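# Move the sample box into the freezer rack by the window

## Task

Carry the sample box from the shelved bench by the door to the freezer rack on the shelved bench by the window, and push it fully into a free slot in that rack. The task fails if the rack ends up off its bench, if any other box is not fully inside the rack at the end, or if the sample box ever touches the floor. The parked cart, the pedal bin and the stool may be moved. At the end, release the box and back away. The robot must not fall over or finish leaning.

## Robot and tools

ROBOT. A Rainbow Robotics RB-Y1 simulated robot. It has a two-wheel drive base with two rear casters (0.66 m long, 0.58 m wide, front edge 0.10 m ahead of the drive axle), a folding torso (leg with ankle, knee and hip), a head with a camera, and left and right 7-joint arms, each with a parallel gripper and a wrist camera. The base cannot move sideways. When squatting, the bent leg can stick out past the front edge of the base.

FRAMES. Base frame: origin on the floor midway between the drive wheels, x forward, y left, z up. The state reports chest, left_hand and right_hand in this frame. A hand point lies midway between the finger pads; the fingers point along the hand's -z axis and close along its x axis. Printed hand positions can be off, more so at full reach. Odometry frame: the base frame at the start of the scene. base_odometry counts wheel turns only, so slipping shows up as travel. Heading runs from -3.142 to 3.142, positive to the left.

execute_actions(actions, cameras). actions is a list holding one action or none. An empty list only returns the state and images. An action may contain:
- base: exactly one of translate_m or rotate_rad. Both are offsets from where the base last measured itself, not poses. translate_m is metres, -3 to 3, positive forward. rotate_rad is radians, -3.2 to 3.2, positive counter-clockwise seen from above.
- joints: one object covering the whole robot. Keys are joint names, values are absolute targets in radians (grippers in metres). Ranges:
  - torso_squat_rad 0 to 1.2 (larger lowers the chest, which stays level)
  - torso_shift_rad -0.3 to 0.6 (positive moves the hips forward)
  - torso_pitch_rad -0.2 to 1.4 (positive bows forward)
  - torso_yaw_rad -1.5 to 1.5 (positive turns left)
  - left_/right_shoulder_pitch_rad ±2.356 (negative swings the arm forward and up)
  - left_shoulder_roll_rad 0 to 3.141 and right_shoulder_roll_rad -3.141 to 0 (away from the body lifts the arm outward)
  - shoulder_yaw ±2.094
  - elbow -2.617 to 0.01 (negative bends)
  - forearm_roll ±3.141
  - wrist_pitch -1.57 to 1.919 (negative tips the hand forward)
  - hand_roll ±2.705
  - left_/right_gripper_m 0 to 0.1 (the pad gap)
  - head_pan_rad ±0.523 (relative to the chest)
  - head_tilt_rad -0.35 to 1.57 (positive looks down)
  The yaw and roll signs are the same for both arms. A joint counts as done within ±0.02 (grippers ±0.004).
- speeds: caps for this action only. translate_m 0.05 to 0.4 m/s; rotate_rad 0.1 to 1.509 rad/s.
- min_time_s: 0.1 to 8 s, the shortest duration for the arm and head motions.

The torso also obeys combined limits: squat+shift<=1.52; squat-shift+pitch<=1.57; shift+0.5pitch-0.4squat<=0.7; shift+0.3pitch-0.5squat<=0.39. Targets that break one end up off_target.

Other rules for a call:
- An action lasts at most 15 s.
- A base move that would need more than 8.667 s is refused.
- Unknown keys or out-of-range values make the whole call refused, and nothing moves.
- Joints you leave out may still be driving toward their old targets.
- cameras is a list of head_camera, left_wrist_camera, right_wrist_camera or all. Omitting it means all; [] means none.

wait(seconds 0 to 10) lets the scene run with no new command. zoom_image(camera, region [x0,y0,x1,y1], at most 504x504 px) magnifies part of the latest full image. The head image is 896x504 and the wrist images are 644x364. read_manual gives only the licence texts. finished_scene(scene) ends the current scene, cannot be undone, and reports success. Replying without any tool call ends everything.

RESULTS. base_status and joint_status report how each motion ended:
- done: for the base, the wheels turned the full amount, even if they slipped.
- off_target: stopped short of the target and may still be pushing.
- limit_stop_at_<name>: a built-in limit stopped it.
- limit_stop_at_own_body: an arm was about to hit the body. Move the arm or the torso apart.
- contact_stop: the torso or arm met firm resistance or too much load.
- stopped_with_arm: the torso halted because an arm hit contact.
- time_out: the motion ran too long.
- not_followed, shown after "joint command not followed" plus a cause line: arm-collision checking held back an arm's targets. The gripper part still runs.
A contact_stop or time_out halts the whole group (all torso joints, or all joints of one arm), and those joints hold where they stopped. on_its_own lists what this call did not command; "held at" gives a target, not a position. After a stop, first back the arm off in its own action, then the torso. The exception: when both hands hold one object and the torso stops as soon as it starts with nothing in the way, resend every arm joint at its reported position, then resend the torso. MOTOR HOT warns from 65 °C. OVER-TEMPERATURE FAULT (80 °C) and torque faults freeze the robot, the first until it cools and the second for 10 s, and skip the rest of the call; send your targets again afterwards. A stop in one call cancels the later calls in the same reply.

GRASPING. Command the gripper at least 0.005 m narrower than the object. The resulting off_target is expected. Each arm is rated for 3 kg. Heavy loads held far forward can tip the robot over, and nothing stops that.

AVOID:
- Hard arm-on-arm hits or presses, grippers included. A hard press ends the run.
- Driving into furniture. The base does not stop and its wheels may spin or keep pushing.
- The leg shoving furniture. The torso may then slide the robot backward without odometry noticing.
- Dropping or slamming things, knocking boxes out of the rack, or pushing the rack off its bench.
- Letting the sample box reach the floor.
Loose objects may occasionally get nudged by the scene itself. The robot holds its last command while you think. Camera calibration values are approximate, and wrist-camera poses get worse at long reach.

Each tool is called after "Request:" in YAML: its name, and indented under it one key for each argument.

## Session

I'll start by checking the robot's state and camera views.

Request:
execute_actions:
  actions: []

Scene clock: 0.00 s.
base_odometry: x=+0.000 y=+0.000 heading=+0.000 (m, m, rad; odometry frame)
base_status: not commanded
joint_positions: torso_squat_rad=+0.350 torso_shift_rad=+0.000 torso_pitch_rad=-0.001 torso_yaw_rad=+0.000 left_shoulder_pitch_rad=+0.014 left_shoulder_roll_rad=+0.002 left_shoulder_yaw_rad=+0.040 left_elbow_rad=-0.276 left_forearm_roll_rad=-0.009 left_wrist_pitch_rad=-0.001 left_hand_roll_rad=-0.001 left_gripper_m=+0.099 right_shoulder_pitch_rad=+0.054 right_shoulder_roll_rad=-0.035 right_shoulder_yaw_rad=-0.038 right_elbow_rad=-0.181 right_forearm_roll_rad=-0.026 right_wrist_pitch_rad=-0.035 right_hand_roll_rad=+0.026 right_gripper_m=+0.101 head_pan_rad=-0.001 head_tilt_rad=+0.400
joint_status: not commanded
chest: x=-0.2284 y=+0.0009 z=+1.2474 quat_wxyz=(+1.000, -0.001, -0.001, +0.000) (m; base frame)
left_hand: x=-0.1039 y=+0.2276 z=+0.5730 quat_wxyz=(+0.991, +0.004, -0.132, +0.017) (m; base frame)
right_hand: x=-0.1713 y=-0.2521 z=+0.5659 quat_wxyz=(+0.996, -0.022, -0.083, -0.026) (m; base frame)
pictures: head_camera, left_wrist_camera, right_wrist_camera
Images, in order (width x height): head_camera 896x504, left_wrist_camera 644x364, right_wrist_camera 644x364.

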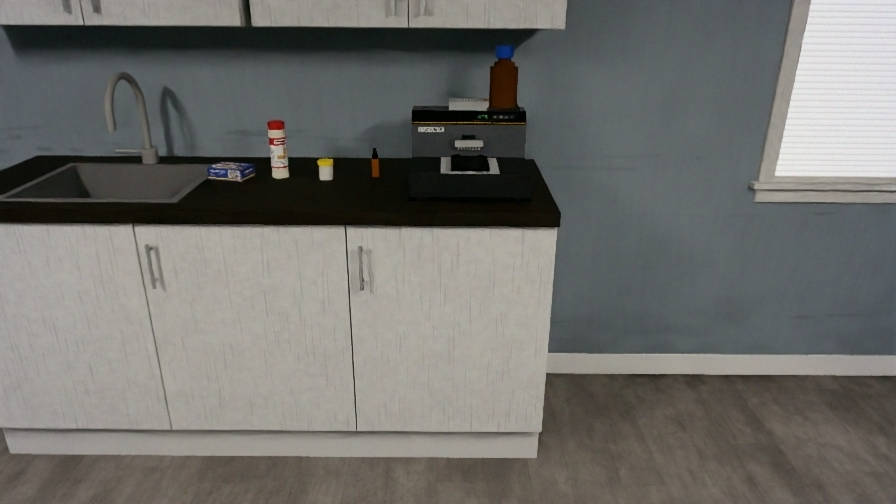

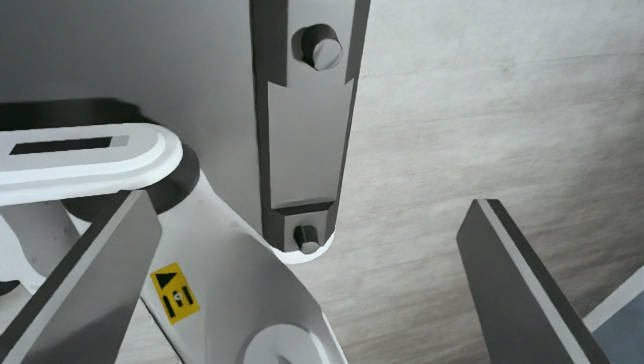

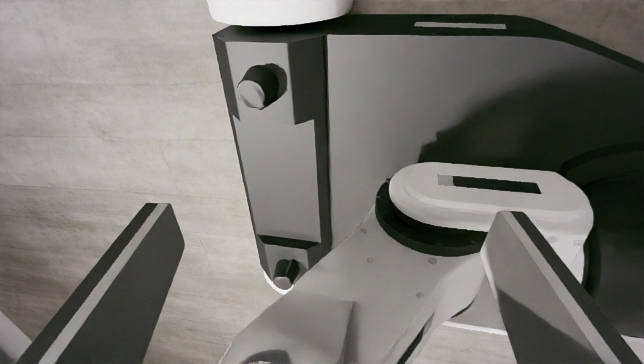

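Request:
execute_actions:
  actions:
    - {"joints": {"head_pan_rad": -0.52, "head_tilt_rad": 0.45}}
  cameras: ["head_camera"]

Request:
execute_actions:
  actions:
    - {"joints": {"head_pan_rad": 0.52, "head_tilt_rad": 0.45}}
  cameras: ["head_camera"]

Scene clock: 3.97 s.
base_odometry: x=+0.000 y=+0.000 heading=+0.000 (m, m, rad; odometry frame)
base_status: not commanded
joint_positions: torso_squat_rad=+0.350 torso_shift_rad=+0.000 torso_pitch_rad=-0.001 torso_yaw_rad=+0.000 left_shoulder_pitch_rad=+0.014 left_shoulder_roll_rad=+0.002 left_shoulder_yaw_rad=+0.040 left_elbow_rad=-0.276 left_forearm_roll_rad=-0.009 left_wrist_pitch_rad=-0.001 left_hand_roll_rad=-0.001 left_gripper_m=+0.099 right_shoulder_pitch_rad=+0.054 right_shoulder_roll_rad=-0.035 right_shoulder_yaw_rad=-0.038 right_elbow_rad=-0.181 right_forearm_roll_rad=-0.026 right_wrist_pitch_rad=-0.035 right_hand_roll_rad=+0.026 right_gripper_m=+0.101 head_pan_rad=-0.520 head_tilt_rad=+0.450
joint_status: all done
chest: x=-0.2284 y=+0.0009 z=+1.2474 quat_wxyz=(+1.000, -0.001, -0.001, +0.000) (m; base frame)
left_hand: x=-0.1039 y=+0.2276 z=+0.5730 quat_wxyz=(+0.991, +0.004, -0.132, +0.017) (m; base frame)
right_hand: x=-0.1713 y=-0.2521 z=+0.5659 quat_wxyz=(+0.996, -0.022, -0.083, -0.026) (m; base frame)
pictures: head_camera
camera_calibration (this result's frames):
head_camera: T_world_to_cam=[[-0.471055, -0.882038, -0.0107739, -0.0824465], [-0.354635, 0.200549, -0.913244, 1.30921], [0.807677, -0.426367, -0.407271, 0.699819], [0, 0, 0, 1]] pos_world=[-0.139774, -0.0369007, 1.47975]
Images, in order (width x height): head_camera 896x504.

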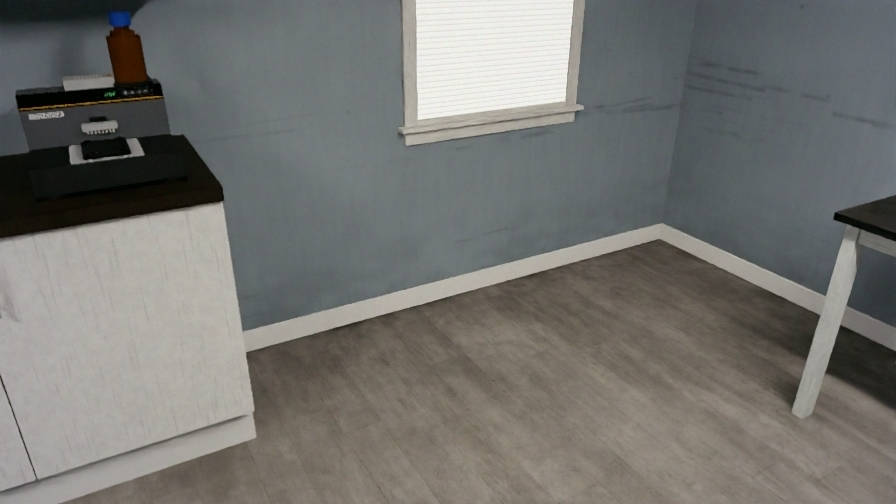

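Scene clock: 5.33 s.
base_odometry: x=+0.000 y=+0.000 heading=+0.000 (m, m, rad; odometry frame)
base_status: not commanded
joint_positions: torso_squat_rad=+0.350 torso_shift_rad=+0.000 torso_pitch_rad=-0.001 torso_yaw_rad=+0.000 left_shoulder_pitch_rad=+0.014 left_shoulder_roll_rad=+0.002 left_shoulder_yaw_rad=+0.040 left_elbow_rad=-0.276 left_forearm_roll_rad=-0.009 left_wrist_pitch_rad=-0.001 left_hand_roll_rad=-0.001 left_gripper_m=+0.099 right_shoulder_pitch_rad=+0.054 right_shoulder_roll_rad=-0.035 right_shoulder_yaw_rad=-0.038 right_elbow_rad=-0.181 right_forearm_roll_rad=-0.026 right_wrist_pitch_rad=-0.035 right_hand_roll_rad=+0.026 right_gripper_m=+0.101 head_pan_rad=+0.520 head_tilt_rad=+0.450
joint_status: all done
chest: x=-0.2284 y=+0.0009 z=+1.2474 quat_wxyz=(+1.000, -0.001, -0.001, +0.000) (m; base frame)
left_hand: x=-0.1039 y=+0.2276 z=+0.5730 quat_wxyz=(+0.991, +0.004, -0.132, +0.017) (m; base frame)
right_hand: x=-0.1713 y=-0.2521 z=+0.5659 quat_wxyz=(+0.996, -0.022, -0.083, -0.026) (m; base frame)
pictures: head_camera
camera_calibration (this result's frames):
head_camera: T_world_to_cam=[[0.522168, -0.852789, -0.0095918, 0.121075], [-0.352932, -0.205837, -0.912727, 1.30928], [0.776389, 0.479982, -0.408458, 0.694016], [0, 0, 0, 1]] pos_world=[-0.13996, 0.039635, 1.47966]
Images, in order (width x height): head_camera 896x504.

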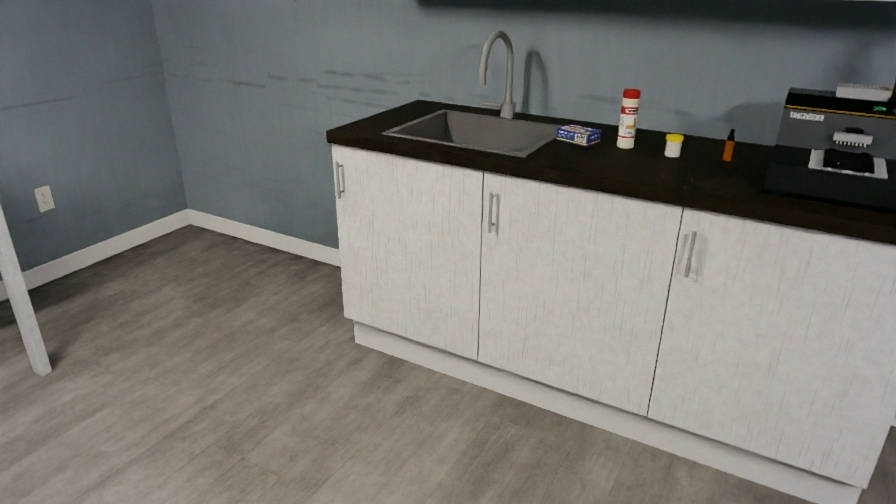

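Request:
execute_actions:
  actions:
    - {"joints": {"left_elbow_rad": -1.6, "right_elbow_rad": -1.6, "left_shoulder_pitch_rad": 0.3, "right_shoulder_pitch_rad": 0.3, "torso_yaw_rad": 1.0, "head_pan_rad": 0.52, "head_tilt_rad": 0.4}}
  cameras: ["head_camera"]

Scene clock: 17.40 s.
base_odometry: x=+0.000 y=+0.000 heading=+0.000 (m, m, rad; odometry frame)
base_status: not commanded
joint_positions: torso_squat_rad=+0.350 torso_shift_rad=+0.000 torso_pitch_rad=-0.001 torso_yaw_rad=+1.000 left_shoulder_pitch_rad=+0.300 left_shoulder_roll_rad=+0.002 left_shoulder_yaw_rad=+0.040 left_elbow_rad=-1.600 left_forearm_roll_rad=-0.009 left_wrist_pitch_rad=-0.001 left_hand_roll_rad=-0.001 left_gripper_m=+0.099 right_shoulder_pitch_rad=+0.300 right_shoulder_roll_rad=-0.035 right_shoulder_yaw_rad=-0.038 right_elbow_rad=-1.600 right_forearm_roll_rad=-0.026 right_wrist_pitch_rad=-0.035 right_hand_roll_rad=+0.026 right_gripper_m=+0.101 head_pan_rad=+0.520 head_tilt_rad=+0.400
joint_status: all done
chest: x=-0.2284 y=+0.0009 z=+1.2474 quat_wxyz=(+0.878, -0.001, +0.000, +0.479) (m; base frame)
left_hand: x=-0.2492 y=+0.5030 z=+0.9023 quat_wxyz=(+0.672, +0.342, -0.509, +0.416) (m; base frame)
right_hand: x=+0.2456 y=+0.1869 z=+0.9120 quat_wxyz=(+0.698, +0.243, -0.578, +0.346) (m; base frame)
pictures: head_camera
camera_calibration (this result's frames):
head_camera: T_world_to_cam=[[0.999756, -0.0203638, -0.00854488, 0.227794], [-0.0153683, -0.363679, -0.931397, 1.4128], [0.0158592, 0.931302, -0.363904, 0.454718], [0, 0, 0, 1]] pos_world=[-0.213237, 0.094966, 1.4833]
Images, in order (width x height): head_camera 896x504.

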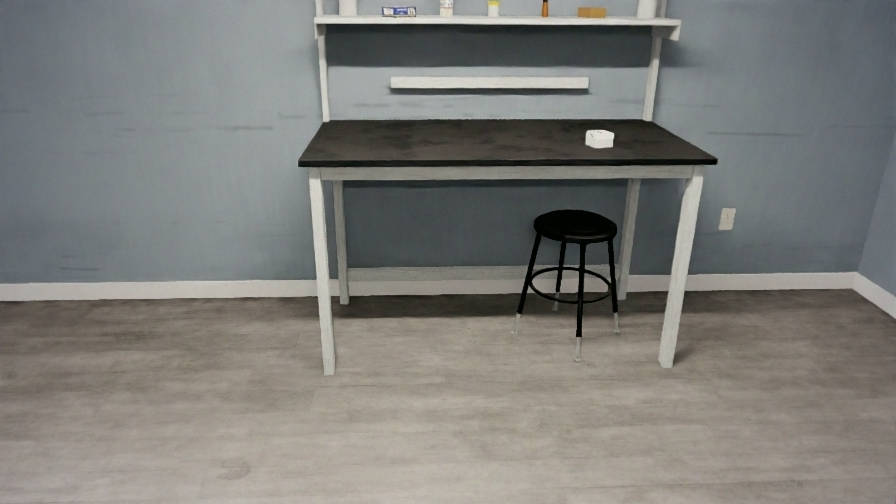

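Request:
zoom_image:
  camera: "head_camera"
  region: [500, 90, 740, 225]

Region (500, 90, 740, 225) of head_camera's 896x504 image, scaled by 2.100, with more detail than that image has; it fills the top 284 rows of this view, and the rest is white.

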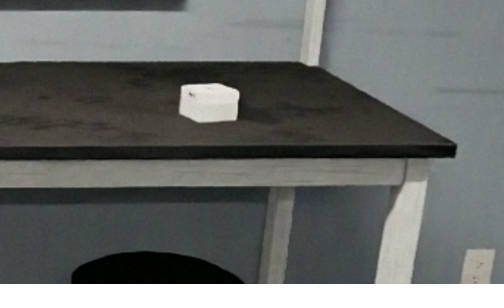

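Request:
execute_actions:
  actions:
    - {"joints": {"torso_yaw_rad": 1.5, "head_pan_rad": 0.52, "head_tilt_rad": 0.45}}
  cameras: ["head_camera"]

Request:
execute_actions:
  actions:
    - {"joints": {"torso_yaw_rad": -1.0, "head_pan_rad": -0.52, "head_tilt_rad": 0.4}}
  cameras: ["head_camera"]

Scene clock: 35.40 s.
base_odometry: x=+0.000 y=+0.000 heading=+0.000 (m, m, rad; odometry frame)
base_status: not commanded
joint_positions: torso_squat_rad=+0.350 torso_shift_rad=+0.000 torso_pitch_rad=-0.001 torso_yaw_rad=+1.028 left_shoulder_pitch_rad=+0.300 left_shoulder_roll_rad=+0.002 left_shoulder_yaw_rad=+0.040 left_elbow_rad=-1.600 left_forearm_roll_rad=-0.009 left_wrist_pitch_rad=-0.001 left_hand_roll_rad=-0.001 left_gripper_m=+0.099 right_shoulder_pitch_rad=+0.300 right_shoulder_roll_rad=-0.035 right_shoulder_yaw_rad=-0.038 right_elbow_rad=-1.600 right_forearm_roll_rad=-0.026 right_wrist_pitch_rad=-0.035 right_hand_roll_rad=+0.026 right_gripper_m=+0.101 head_pan_rad=+0.520 head_tilt_rad=+0.450
joint_status: torso_yaw_rad limit_stop_at_own_body (moved +0.028 of +0.500); the others done
on_its_own: torso_yaw_rad is held at +1.028, not at your +1.500, since a limit_stop_at_own_body
chest: x=-0.2284 y=+0.0009 z=+1.2474 quat_wxyz=(+0.871, -0.001, +0.000, +0.491) (m; base frame)
left_hand: x=-0.2632 y=+0.5022 z=+0.9022 quat_wxyz=(+0.666, +0.349, -0.504, +0.425) (m; base frame)
right_hand: x=+0.2402 y=+0.1998 z=+0.9119 quat_wxyz=(+0.693, +0.251, -0.575, +0.355) (m; base frame)
pictures: head_camera
camera_calibration (this result's frames):
head_camera: T_world_to_cam=[[0.999927, 0.0066142, -0.0100781, 0.230035], [-0.00647982, -0.410063, -0.912034, 1.38775], [-0.010165, 0.912033, -0.40999, 0.515853], [0, 0, 0, 1]] pos_world=[-0.215782, 0.0970676, 1.47949]
Images, in order (width x height): head_camera 896x504.

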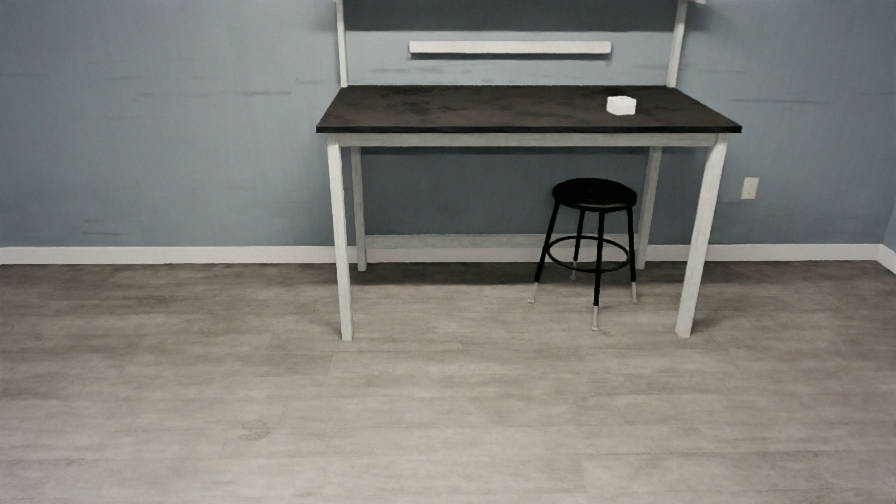

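not run: a stop came earlier in this reply.

Request:
execute_actions:
  actions:
    - {"joints": {"torso_yaw_rad": -1.0, "head_pan_rad": -0.52, "head_tilt_rad": 0.4}}
  cameras: ["head_camera"]

Scene clock: 41.03 s.
base_odometry: x=+0.000 y=+0.000 heading=+0.000 (m, m, rad; odometry frame)
base_status: not commanded
joint_positions: torso_squat_rad=+0.350 torso_shift_rad=+0.000 torso_pitch_rad=-0.001 torso_yaw_rad=-1.000 left_shoulder_pitch_rad=+0.300 left_shoulder_roll_rad=+0.002 left_shoulder_yaw_rad=+0.040 left_elbow_rad=-1.600 left_forearm_roll_rad=-0.009 left_wrist_pitch_rad=-0.001 left_hand_roll_rad=-0.001 left_gripper_m=+0.099 right_shoulder_pitch_rad=+0.300 right_shoulder_roll_rad=-0.035 right_shoulder_yaw_rad=-0.038 right_elbow_rad=-1.600 right_forearm_roll_rad=-0.026 right_wrist_pitch_rad=-0.035 right_hand_roll_rad=+0.026 right_gripper_m=+0.101 head_pan_rad=-0.520 head_tilt_rad=+0.400
joint_status: all done
chest: x=-0.2284 y=+0.0009 z=+1.2474 quat_wxyz=(+0.878, +0.000, -0.001, -0.479) (m; base frame)
left_hand: x=+0.2377 y=-0.1892 z=+0.9037 quat_wxyz=(+0.712, -0.243, -0.564, -0.341) (m; base frame)
right_hand: x=-0.2557 y=-0.5076 z=+0.9121 quat_wxyz=(+0.667, -0.355, -0.518, -0.401) (m; base frame)
pictures: head_camera
camera_calibration (this result's frames):
head_camera: T_world_to_cam=[[-0.996644, -0.0811235, -0.0109428, -0.203354], [-0.019157, 0.361116, -0.932324, 1.41246], [0.079585, -0.928986, -0.361458, 0.467253], [0, 0, 0, 1]] pos_world=[-0.212799, -0.0924883, 1.48354]
Images, in order (width x height): head_camera 896x504.

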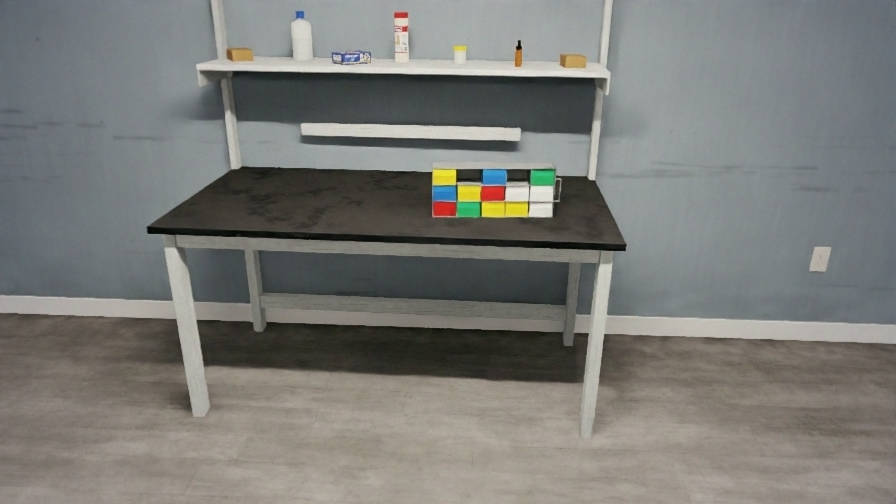

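Request:
zoom_image:
  camera: "head_camera"
  region: [410, 150, 590, 250]

Region (410, 150, 590, 250) of head_camera's 896x504 image, scaled by 2.800, with more detail than that image has.

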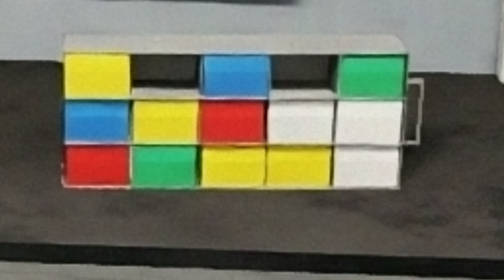

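Request:
execute_actions:
  actions:
    - {"joints": {"head_tilt_rad": 0.95, "left_shoulder_roll_rad": 0.25, "right_shoulder_roll_rad": -0.25}}
  cameras: ["head_camera"]

Request:
execute_actions:
  actions:
    - {"joints": {"head_tilt_rad": 0.6, "torso_yaw_rad": -1.5}}
  cameras: ["head_camera"]

Scene clock: 106.80 s.
base_odometry: x=+0.000 y=+0.000 heading=+0.000 (m, m, rad; odometry frame)
base_status: not commanded
joint_positions: torso_squat_rad=+0.350 torso_shift_rad=+0.000 torso_pitch_rad=-0.001 torso_yaw_rad=-1.000 left_shoulder_pitch_rad=+0.300 left_shoulder_roll_rad=+0.250 left_shoulder_yaw_rad=+0.040 left_elbow_rad=-1.600 left_forearm_roll_rad=-0.009 left_wrist_pitch_rad=-0.001 left_hand_roll_rad=-0.001 left_gripper_m=+0.099 right_shoulder_pitch_rad=+0.300 right_shoulder_roll_rad=-0.250 right_shoulder_yaw_rad=-0.038 right_elbow_rad=-1.600 right_forearm_roll_rad=-0.026 right_wrist_pitch_rad=-0.035 right_hand_roll_rad=+0.026 right_gripper_m=+0.101 head_pan_rad=-0.520 head_tilt_rad=+0.950
joint_status: all done
chest: x=-0.2284 y=+0.0009 z=+1.2474 quat_wxyz=(+0.878, +0.000, -0.001, -0.479) (m; base frame)
left_hand: x=+0.2956 y=-0.1482 z=+0.9183 quat_wxyz=(+0.661, -0.176, -0.592, -0.427) (m; base frame)
right_hand: x=-0.3073 y=-0.5377 z=+0.9253 quat_wxyz=(+0.707, -0.405, -0.483, -0.322) (m; base frame)
pictures: head_camera
camera_calibration (this result's frames):
head_camera: T_world_to_cam=[[-0.997113, -0.0715514, -0.025403, -0.18235], [-0.0415778, 0.794502, -0.605836, 0.942513], [0.0635312, -0.603031, -0.795184, 1.09724], [0, 0, 0, 1]] pos_world=[-0.212346, -0.100204, 1.43889]
Images, in order (width x height): head_camera 896x504.

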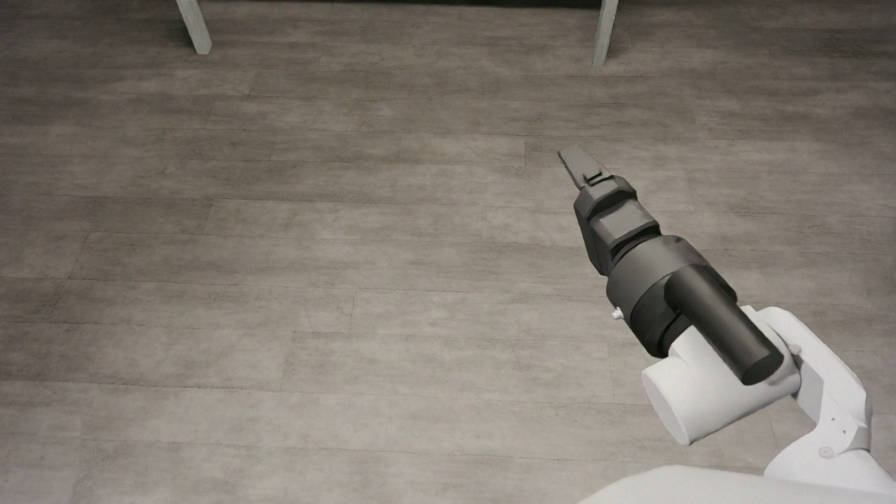

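Scene clock: 108.40 s.
base_odometry: x=+0.000 y=+0.000 heading=+0.000 (m, m, rad; odometry frame)
base_status: not commanded
joint_positions: torso_squat_rad=+0.350 torso_shift_rad=+0.000 torso_pitch_rad=-0.001 torso_yaw_rad=-1.500 left_shoulder_pitch_rad=+0.300 left_shoulder_roll_rad=+0.250 left_shoulder_yaw_rad=+0.040 left_elbow_rad=-1.600 left_forearm_roll_rad=-0.009 left_wrist_pitch_rad=-0.001 left_hand_roll_rad=-0.001 left_gripper_m=+0.099 right_shoulder_pitch_rad=+0.300 right_shoulder_roll_rad=-0.250 right_shoulder_yaw_rad=-0.038 right_elbow_rad=-1.600 right_forearm_roll_rad=-0.026 right_wrist_pitch_rad=-0.035 right_hand_roll_rad=+0.026 right_gripper_m=+0.101 head_pan_rad=-0.520 head_tilt_rad=+0.600
joint_status: all done
chest: x=-0.2284 y=+0.0009 z=+1.2474 quat_wxyz=(+0.732, +0.000, -0.001, -0.682) (m; base frame)
left_hand: x=+0.1602 y=-0.3810 z=+0.9185 quat_wxyz=(+0.535, -0.317, -0.530, -0.577) (m; base frame)
right_hand: x=-0.5557 y=-0.4338 z=+0.9249 quat_wxyz=(+0.605, -0.511, -0.367, -0.487) (m; base frame)
pictures: head_camera
camera_calibration (this result's frames):
head_camera: T_world_to_cam=[[-0.912407, 0.408918, -0.0173078, -0.175403], [0.234169, 0.486878, -0.841496, 1.34217], [-0.335676, -0.771839, -0.539986, 0.632251], [0, 0, 0, 1]] pos_world=[-0.262102, -0.09375, 1.4678]
Images, in order (width x height): head_camera 896x504.

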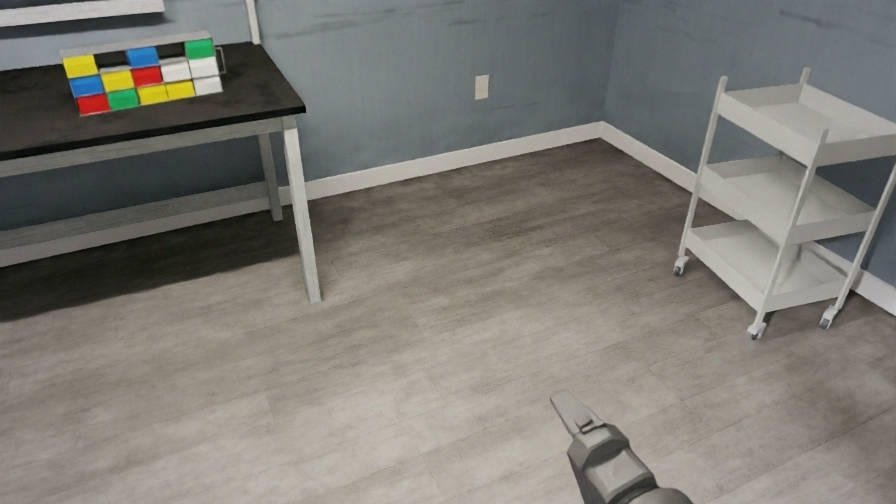

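Request:
execute_actions:
  actions:
    - {"base": {"rotate_rad": 1.48}, "joints": {"torso_yaw_rad": 0.0, "head_pan_rad": 0.0, "head_tilt_rad": 0.45}}
  cameras: ["head_camera"]

Scene clock: 149.13 s.
base_odometry: x=+0.000 y=+0.000 heading=+1.479 (m, m, rad; odometry frame)
base_status: done
joint_positions: torso_squat_rad=+0.350 torso_shift_rad=+0.000 torso_pitch_rad=-0.001 torso_yaw_rad=+0.000 left_shoulder_pitch_rad=+0.300 left_shoulder_roll_rad=+0.250 left_shoulder_yaw_rad=+0.040 left_elbow_rad=-1.600 left_forearm_roll_rad=-0.009 left_wrist_pitch_rad=-0.001 left_hand_roll_rad=-0.001 left_gripper_m=+0.099 right_shoulder_pitch_rad=+0.300 right_shoulder_roll_rad=-0.250 right_shoulder_yaw_rad=-0.038 right_elbow_rad=-1.600 right_forearm_roll_rad=-0.026 right_wrist_pitch_rad=-0.035 right_hand_roll_rad=+0.026 right_gripper_m=+0.101 head_pan_rad=+0.000 head_tilt_rad=+0.450
joint_status: all done
chest: x=-0.2284 y=+0.0009 z=+1.2474 quat_wxyz=(+1.000, -0.001, -0.001, +0.000) (m; base frame)
left_hand: x=+0.1800 y=+0.3608 z=+0.9176 quat_wxyz=(+0.785, +0.128, -0.603, -0.057) (m; base frame)
right_hand: x=+0.1821 y=-0.3570 z=+0.9257 quat_wxyz=(+0.775, -0.125, -0.617, +0.057) (m; base frame)
pictures: head_camera
camera_calibration (this result's frames):
head_camera: T_world_to_cam=[[0.0299476, -0.999501, -0.010044, 0.0201563], [-0.407863, -0.00304544, -0.913038, 1.29814], [0.912552, 0.0314399, -0.40775, 0.721675], [0, 0, 0, 1]] pos_world=[-0.129709, 0.00141021, 1.47971]
Images, in order (width x height): head_camera 896x504.

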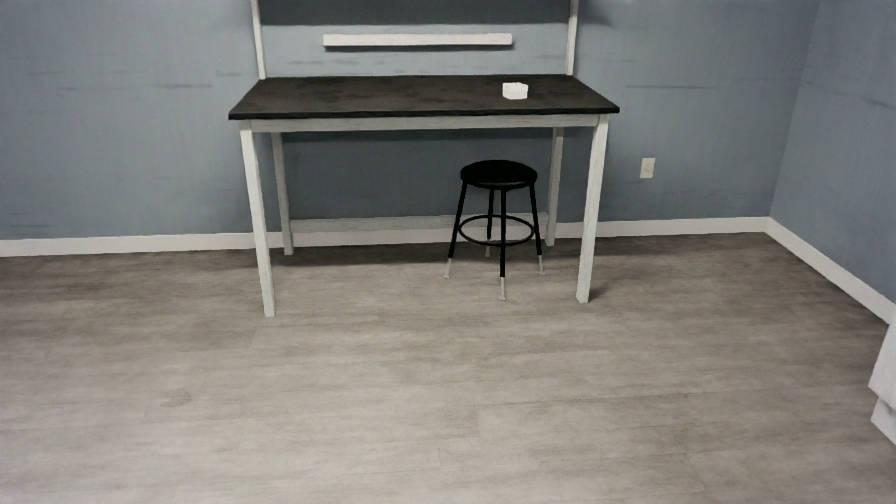

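Request:
execute_actions:
  actions:
    - {"base": {"translate_m": 1.75}, "joints": {"left_shoulder_pitch_rad": 0.0, "left_shoulder_roll_rad": 0.08, "left_elbow_rad": -0.3, "right_shoulder_pitch_rad": -0.2, "right_shoulder_roll_rad": -0.1, "right_shoulder_yaw_rad": -0.1, "right_elbow_rad": -1.9, "right_forearm_roll_rad": 0.0, "right_wrist_pitch_rad": 1.5, "right_hand_roll_rad": -1.57, "torso_squat_rad": 0.0, "head_tilt_rad": 0.6, "head_pan_rad": -0.15}}
  cameras: ["head_camera"]

Scene clock: 161.30 s.
base_odometry: x=+0.159 y=+1.743 heading=+1.480 (m, m, rad; odometry frame)
base_status: done
joint_positions: torso_squat_rad=+0.000 torso_shift_rad=+0.000 torso_pitch_rad=-0.001 torso_yaw_rad=+0.000 left_shoulder_pitch_rad=+0.000 left_shoulder_roll_rad=+0.080 left_shoulder_yaw_rad=+0.040 left_elbow_rad=-0.300 left_forearm_roll_rad=-0.009 left_wrist_pitch_rad=-0.001 left_hand_roll_rad=-0.001 left_gripper_m=+0.099 right_shoulder_pitch_rad=-0.200 right_shoulder_roll_rad=-0.100 right_shoulder_yaw_rad=-0.100 right_elbow_rad=-1.900 right_forearm_roll_rad=+0.000 right_wrist_pitch_rad=+1.500 right_hand_roll_rad=-1.570 right_gripper_m=+0.101 head_pan_rad=-0.150 head_tilt_rad=+0.600
joint_status: all done
chest: x=-0.2284 y=+0.0010 z=+1.2899 quat_wxyz=(+1.000, -0.001, -0.001, +0.000) (m; base frame)
left_hand: x=-0.0824 y=+0.2859 z=+0.6227 quat_wxyz=(+0.988, +0.043, -0.151, +0.009) (m; base frame)
right_hand: x=+0.2213 y=-0.2716 z=+1.0191 quat_wxyz=(+0.668, +0.173, -0.242, -0.682) (m; base frame)
pictures: head_camera
camera_calibration (this result's frames):
head_camera: T_world_to_cam=[[-0.121758, -0.992453, -0.0145321, -0.00401882], [-0.534004, 0.0778409, -0.841891, 1.20482], [0.836669, -0.0947465, -0.539451, 0.919648], [0, 0, 0, 1]] pos_world=[-0.126554, -0.0106392, 1.51037]
Images, in order (width x height): head_camera 896x504.

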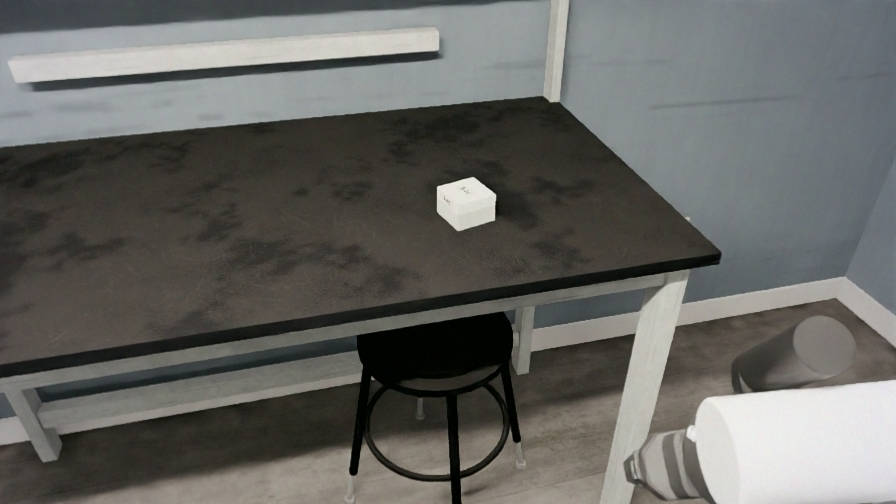

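Request:
zoom_image:
  camera: "head_camera"
  region: [406, 160, 526, 250]

Region (406, 160, 526, 250) of head_camera's 896x504 image, scaled by 4.200, with more detail than that image has; it fills the top 378 rows of this view, and the rest is white.

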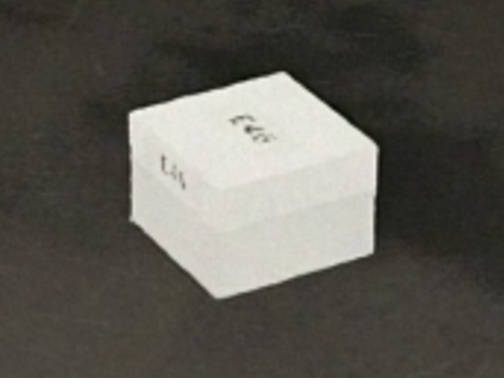

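Request:
execute_actions:
  actions:
    - {"base": {"rotate_rad": 0.05}, "joints": {"torso_pitch_rad": 0.3, "right_shoulder_pitch_rad": -1.23, "right_shoulder_roll_rad": -0.228, "right_shoulder_yaw_rad": -0.328, "right_elbow_rad": -0.976, "right_forearm_roll_rad": 0.0, "right_wrist_pitch_rad": 1.886, "right_hand_roll_rad": -1.246, "right_gripper_m": 0.1, "left_shoulder_pitch_rad": -0.3, "head_tilt_rad": 0.45, "head_pan_rad": -0.2}}
  cameras: ["head_camera", "right_wrist_camera"]

Scene clock: 194.67 s.
base_odometry: x=+0.159 y=+1.743 heading=+1.528 (m, m, rad; odometry frame)
base_status: done
joint_positions: torso_squat_rad=+0.000 torso_shift_rad=+0.000 torso_pitch_rad=+0.300 torso_yaw_rad=+0.000 left_shoulder_pitch_rad=-0.300 left_shoulder_roll_rad=+0.080 left_shoulder_yaw_rad=+0.040 left_elbow_rad=-0.300 left_forearm_roll_rad=-0.009 left_wrist_pitch_rad=-0.001 left_hand_roll_rad=-0.001 left_gripper_m=+0.099 right_shoulder_pitch_rad=-1.230 right_shoulder_roll_rad=-0.228 right_shoulder_yaw_rad=-0.328 right_elbow_rad=-0.976 right_forearm_roll_rad=+0.000 right_wrist_pitch_rad=+1.886 right_hand_roll_rad=-1.246 right_gripper_m=+0.100 head_pan_rad=-0.200 head_tilt_rad=+0.450
joint_status: all done
chest: x=-0.1365 y=+0.0009 z=+1.2761 quat_wxyz=(+0.989, -0.001, +0.149, +0.000) (m; base frame)
left_hand: x=+0.0243 y=+0.2602 z=+0.6018 quat_wxyz=(+0.988, +0.028, -0.143, -0.040) (m; base frame)
right_hand: x=+0.3770 y=-0.2192 z=+1.0270 quat_wxyz=(+0.812, -0.001, +0.000, -0.583) (m; base frame)
pictures: head_camera, right_wrist_camera
camera_calibration (this result's frames):
head_camera: T_world_to_cam=[[-0.164898, -0.98548, 0.0404662, -0.0689493], [-0.653064, 0.0783458, -0.753239, 1.12417], [0.739132, -0.150635, -0.656501, 0.94369], [0, 0, 0, 1]] pos_world=[0.0252726, -0.0138697, 1.46909]
right_wrist_camera: T_world_to_cam=[[-0.32752, 0.943286, -0.0542391, 0.388453], [0.739207, 0.291569, 0.607092, -0.803217], [0.588476, 0.158741, -0.792778, 0.712224], [0, 0, 0, 1]] pos_world=[0.301843, -0.245288, 1.07333]
Images, in order (width x height): head_camera 896x504, right_wrist_camera 644x364.

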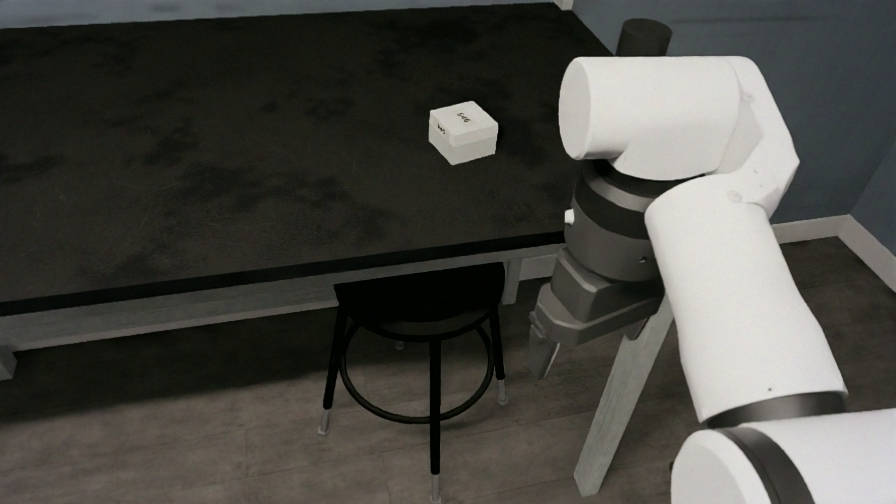

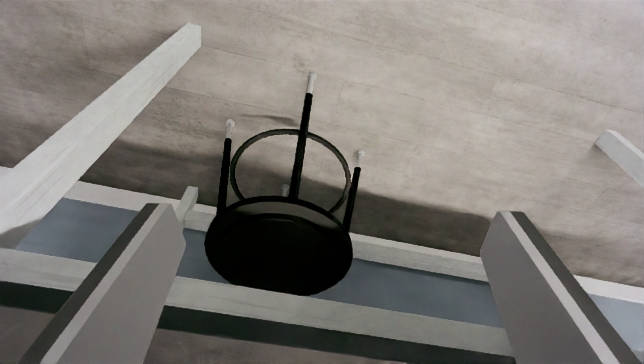

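Request:
execute_actions:
  actions:
    - {"base": {"translate_m": 0.43}, "joints": {"head_tilt_rad": 0.75, "head_pan_rad": -0.35}}
  cameras: ["head_camera", "right_wrist_camera"]

Scene clock: 199.03 s.
base_odometry: x=+0.177 y=+2.172 heading=+1.529 (m, m, rad; odometry frame)
base_status: done
joint_positions: torso_squat_rad=+0.000 torso_shift_rad=+0.000 torso_pitch_rad=+0.300 torso_yaw_rad=+0.000 left_shoulder_pitch_rad=-0.300 left_shoulder_roll_rad=+0.080 left_shoulder_yaw_rad=+0.040 left_elbow_rad=-0.300 left_forearm_roll_rad=-0.009 left_wrist_pitch_rad=-0.001 left_hand_roll_rad=-0.001 left_gripper_m=+0.099 right_shoulder_pitch_rad=-1.230 right_shoulder_roll_rad=-0.228 right_shoulder_yaw_rad=-0.328 right_elbow_rad=-0.976 right_forearm_roll_rad=+0.000 right_wrist_pitch_rad=+1.886 right_hand_roll_rad=-1.246 right_gripper_m=+0.100 head_pan_rad=-0.350 head_tilt_rad=+0.750
joint_status: all done
chest: x=-0.1365 y=+0.0009 z=+1.2761 quat_wxyz=(+0.989, -0.001, +0.150, +0.000) (m; base frame)
left_hand: x=+0.0242 y=+0.2602 z=+0.6018 quat_wxyz=(+0.988, +0.028, -0.143, -0.040) (m; base frame)
right_hand: x=+0.3770 y=-0.2192 z=+1.0270 quat_wxyz=(+0.812, -0.001, +0.000, -0.583) (m; base frame)
pictures: head_camera, right_wrist_camera
camera_calibration (this result's frames):
head_camera: T_world_to_cam=[[-0.310422, -0.947497, 0.0767368, -0.130174], [-0.815281, 0.223853, -0.534047, 0.794681], [0.48883, -0.228342, -0.841965, 1.20057], [0, 0, 0, 1]] pos_world=[0.0206055, -0.0270909, 1.44522]
right_wrist_camera: T_world_to_cam=[[-0.327519, 0.943288, -0.0542145, 0.388431], [0.739211, 0.291554, 0.607094, -0.80326], [0.588471, 0.158759, -0.792778, 0.712233], [0, 0, 0, 1]] pos_world=[0.301869, -0.245282, 1.07336]
Images, in order (width x height): head_camera 896x504, right_wrist_camera 644x364.

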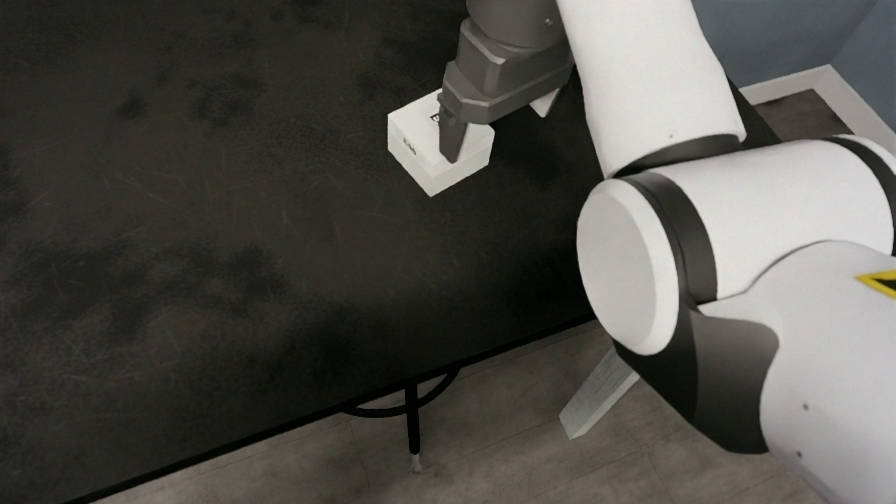

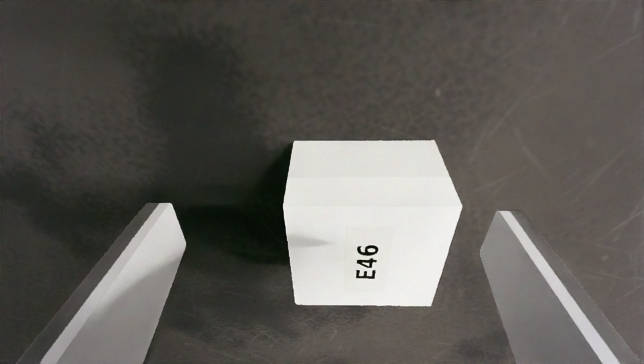

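Request:
execute_actions:
  actions:
    - {"base": {"translate_m": 0.02}, "joints": {"torso_yaw_rad": 0.052, "right_hand_roll_rad": -1.256}}
  cameras: ["head_camera", "right_wrist_camera"]

Scene clock: 223.93 s.
base_odometry: x=+0.177 y=+2.192 heading=+1.529 (m, m, rad; odometry frame)
base_status: done
joint_positions: torso_squat_rad=+0.000 torso_shift_rad=+0.000 torso_pitch_rad=+0.300 torso_yaw_rad=+0.052 left_shoulder_pitch_rad=-0.300 left_shoulder_roll_rad=+0.080 left_shoulder_yaw_rad=+0.040 left_elbow_rad=-0.300 left_forearm_roll_rad=-0.009 left_wrist_pitch_rad=-0.001 left_hand_roll_rad=-0.001 left_gripper_m=+0.099 right_shoulder_pitch_rad=-1.230 right_shoulder_roll_rad=-0.228 right_shoulder_yaw_rad=-0.328 right_elbow_rad=-0.976 right_forearm_roll_rad=+0.000 right_wrist_pitch_rad=+1.886 right_hand_roll_rad=-1.256 right_gripper_m=+0.100 head_pan_rad=-0.350 head_tilt_rad=+0.750
joint_status: all done
chest: x=-0.1364 y=+0.0010 z=+1.2761 quat_wxyz=(+0.988, +0.003, +0.150, +0.026) (m; base frame)
left_hand: x=+0.0109 y=+0.2782 z=+0.6059 quat_wxyz=(+0.989, +0.039, -0.142, -0.017) (m; base frame)
right_hand: x=+0.3872 y=-0.1896 z=+1.0238 quat_wxyz=(+0.824, +0.005, +0.004, -0.567) (m; base frame)
pictures: head_camera, right_wrist_camera
camera_calibration (this result's frames):
head_camera: T_world_to_cam=[[-0.26291, -0.962819, 0.0621133, -0.104969], [-0.825711, 0.191235, -0.530688, 0.789065], [0.499078, -0.190811, -0.845288, 1.20612], [0, 0, 0, 1]] pos_world=[0.0219934, -0.0218224, 1.44479]
right_wrist_camera: T_world_to_cam=[[-0.364801, 0.930239, -0.0396899, 0.360725], [0.727343, 0.311328, 0.611593, -0.813798], [0.581285, 0.194242, -0.790176, 0.705754], [0, 0, 0, 1]] pos_world=[0.313259, -0.219289, 1.0697]
Images, in order (width x height): head_camera 896x504, right_wrist_camera 644x364.

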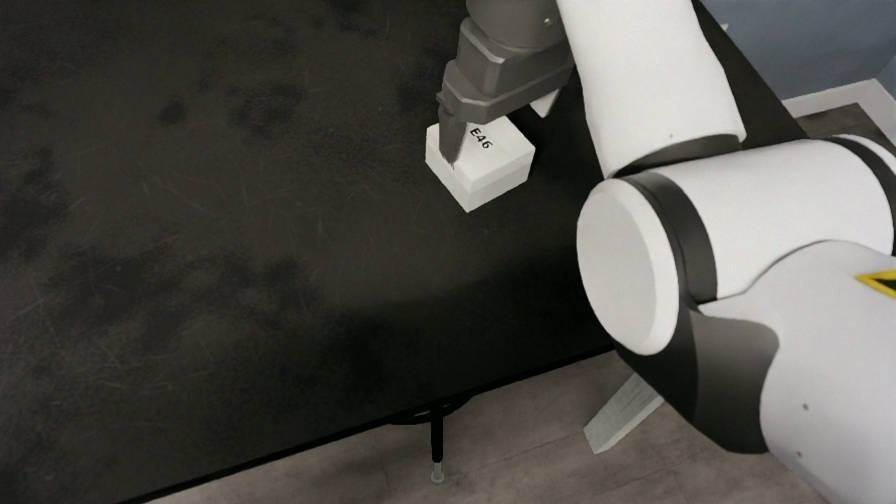

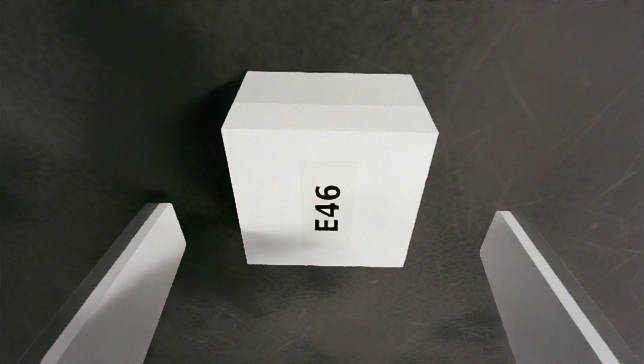

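Request:
execute_actions:
  actions:
    - {"base": {"translate_m": -0.006}, "joints": {"torso_squat_rad": 0.434}}
  cameras: ["head_camera", "right_wrist_camera"]

Scene clock: 251.33 s.
base_odometry: x=+0.177 y=+2.186 heading=+1.529 (m, m, rad; odometry frame)
base_status: done
joint_positions: torso_squat_rad=+0.434 torso_shift_rad=+0.000 torso_pitch_rad=+0.300 torso_yaw_rad=+0.052 left_shoulder_pitch_rad=-0.300 left_shoulder_roll_rad=+0.080 left_shoulder_yaw_rad=+0.040 left_elbow_rad=-0.300 left_forearm_roll_rad=-0.009 left_wrist_pitch_rad=-0.001 left_hand_roll_rad=-0.001 left_gripper_m=+0.099 right_shoulder_pitch_rad=-1.230 right_shoulder_roll_rad=-0.228 right_shoulder_yaw_rad=-0.328 right_elbow_rad=-0.976 right_forearm_roll_rad=+0.000 right_wrist_pitch_rad=+1.886 right_hand_roll_rad=-1.256 right_gripper_m=+0.100 head_pan_rad=-0.350 head_tilt_rad=+0.750
joint_status: all done
chest: x=-0.1366 y=+0.0009 z=+1.2112 quat_wxyz=(+0.988, +0.003, +0.149, +0.026) (m; base frame)
left_hand: x=+0.0108 y=+0.2781 z=+0.5410 quat_wxyz=(+0.989, +0.039, -0.142, -0.017) (m; base frame)
right_hand: x=+0.3872 y=-0.1896 z=+0.9591 quat_wxyz=(+0.824, +0.005, +0.004, -0.567) (m; base frame)
pictures: head_camera, right_wrist_camera
camera_calibration (this result's frames):
head_camera: T_world_to_cam=[[-0.262928, -0.962819, 0.0620398, -0.100947], [-0.825566, 0.191237, -0.530914, 0.754815], [0.499309, -0.19081, -0.845152, 1.15123], [0, 0, 0, 1]] pos_world=[0.0217888, -0.0218761, 1.37997]
right_wrist_camera: T_world_to_cam=[[-0.364783, 0.930242, -0.0397853, 0.358261], [0.727194, 0.311325, 0.611772, -0.774236], [0.581483, 0.194233, -0.790033, 0.654456], [0, 0, 0, 1]] pos_world=[0.313152, -0.219347, 1.00495]
Images, in order (width x height): head_camera 896x504, right_wrist_camera 644x364.

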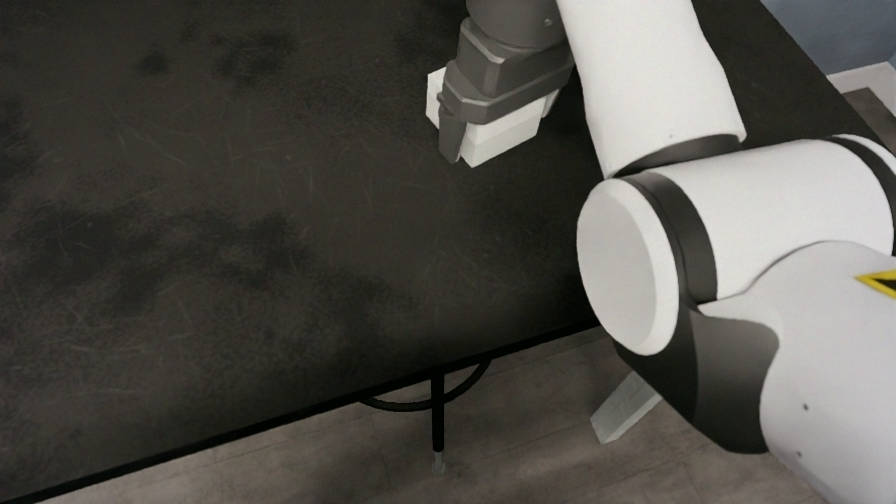

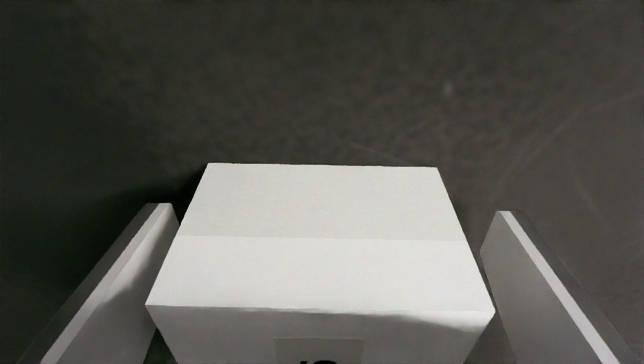

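Request:
execute_actions:
  actions:
    - {"joints": {"right_gripper_m": 0.055}}
  cameras: ["right_wrist_camera"]

Scene clock: 254.93 s.
base_odometry: x=+0.177 y=+2.186 heading=+1.529 (m, m, rad; odometry frame)
base_status: not commanded
joint_positions: torso_squat_rad=+0.434 torso_shift_rad=+0.000 torso_pitch_rad=+0.300 torso_yaw_rad=+0.052 left_shoulder_pitch_rad=-0.300 left_shoulder_roll_rad=+0.080 left_shoulder_yaw_rad=+0.040 left_elbow_rad=-0.300 left_forearm_roll_rad=-0.009 left_wrist_pitch_rad=-0.001 left_hand_roll_rad=-0.001 left_gripper_m=+0.099 right_shoulder_pitch_rad=-1.230 right_shoulder_roll_rad=-0.228 right_shoulder_yaw_rad=-0.328 right_elbow_rad=-0.976 right_forearm_roll_rad=+0.000 right_wrist_pitch_rad=+1.886 right_hand_roll_rad=-1.256 right_gripper_m=+0.077 head_pan_rad=-0.350 head_tilt_rad=+0.750
joint_status: right_gripper_m off_target (ended at +0.077, target +0.055)
chest: x=-0.1366 y=+0.0009 z=+1.2112 quat_wxyz=(+0.988, +0.003, +0.149, +0.026) (m; base frame)
left_hand: x=+0.0108 y=+0.2781 z=+0.5410 quat_wxyz=(+0.989, +0.039, -0.142, -0.017) (m; base frame)
right_hand: x=+0.3872 y=-0.1896 z=+0.9591 quat_wxyz=(+0.824, +0.005, +0.004, -0.567) (m; base frame)
pictures: right_wrist_camera
camera_calibration (this result's frames):
right_wrist_camera: T_world_to_cam=[[-0.364783, 0.930242, -0.0397857, 0.358262], [0.727194, 0.311325, 0.611772, -0.774235], [0.581482, 0.194232, -0.790033, 0.654456], [0, 0, 0, 1]] pos_world=[0.313152, -0.219348, 1.00495]
Images, in order (width x height): right_wrist_camera 644x364.

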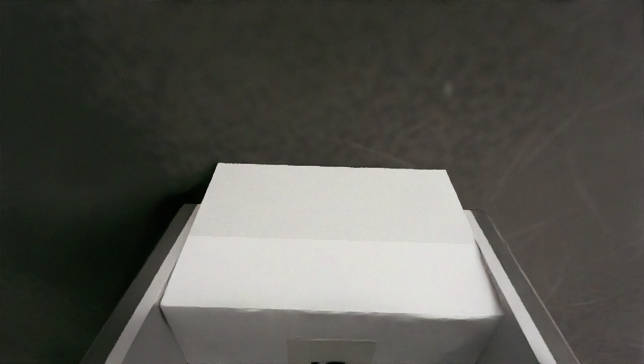

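Request:
execute_actions:
  actions:
    - {"joints": {"torso_squat_rad": 0.2, "right_gripper_m": 0.055}}
  cameras: ["head_camera", "right_wrist_camera"]

Scene clock: 258.40 s.
base_odometry: x=+0.177 y=+2.186 heading=+1.529 (m, m, rad; odometry frame)
base_status: not commanded
joint_positions: torso_squat_rad=+0.200 torso_shift_rad=+0.000 torso_pitch_rad=+0.300 torso_yaw_rad=+0.052 left_shoulder_pitch_rad=-0.300 left_shoulder_roll_rad=+0.080 left_shoulder_yaw_rad=+0.040 left_elbow_rad=-0.300 left_forearm_roll_rad=-0.009 left_wrist_pitch_rad=-0.001 left_hand_roll_rad=-0.001 left_gripper_m=+0.099 right_shoulder_pitch_rad=-1.230 right_shoulder_roll_rad=-0.228 right_shoulder_yaw_rad=-0.328 right_elbow_rad=-0.976 right_forearm_roll_rad=+0.000 right_wrist_pitch_rad=+1.886 right_hand_roll_rad=-1.256 right_gripper_m=+0.077 head_pan_rad=-0.350 head_tilt_rad=+0.750
joint_status: right_gripper_m off_target (ended at +0.077, target +0.055); the others done
chest: x=-0.1365 y=+0.0010 z=+1.2621 quat_wxyz=(+0.988, +0.003, +0.150, +0.026) (m; base frame)
left_hand: x=+0.0108 y=+0.2782 z=+0.5919 quat_wxyz=(+0.989, +0.039, -0.142, -0.017) (m; base frame)
right_hand: x=+0.3872 y=-0.1896 z=+1.0099 quat_wxyz=(+0.824, +0.005, +0.004, -0.567) (m; base frame)
pictures: head_camera, right_wrist_camera
camera_calibration (this result's frames):
head_camera: T_world_to_cam=[[-0.262916, -0.962819, 0.0620921, -0.104106], [-0.825672, 0.191238, -0.530748, 0.78169], [0.499139, -0.19081, -0.845252, 1.19433], [0, 0, 0, 1]] pos_world=[0.021911, -0.0218341, 1.43085]
right_wrist_camera: T_world_to_cam=[[-0.364791, 0.930242, -0.0397082, 0.360182], [0.727327, 0.311326, 0.611614, -0.805251], [0.581312, 0.19423, -0.790159, 0.694763], [0, 0, 0, 1]] pos_world=[0.313198, -0.219306, 1.05578]
Images, in order (width x height): head_camera 896x504, right_wrist_camera 644x364.

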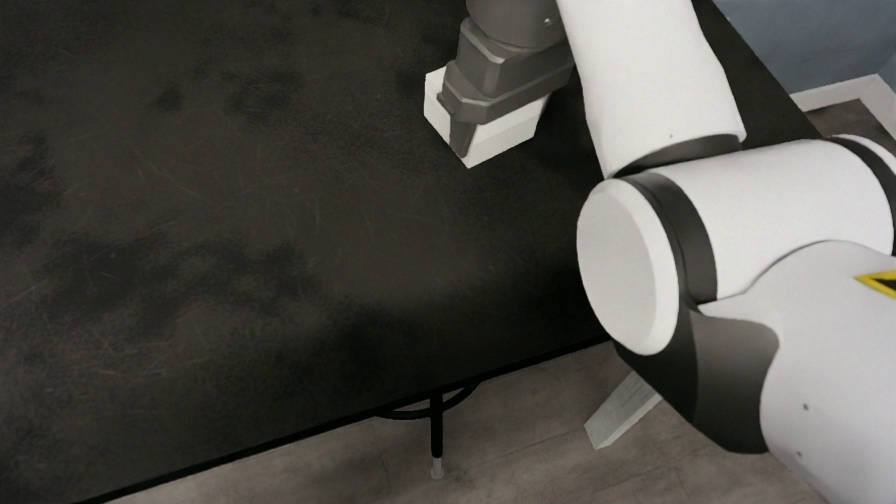

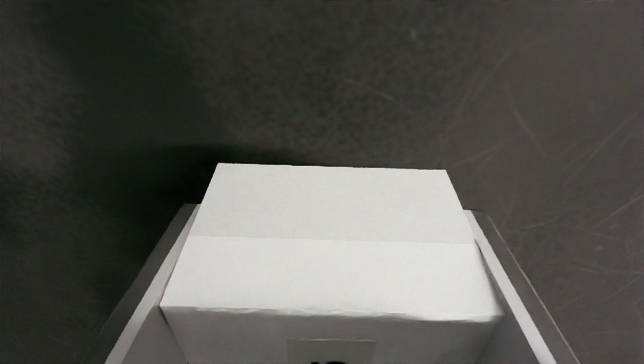

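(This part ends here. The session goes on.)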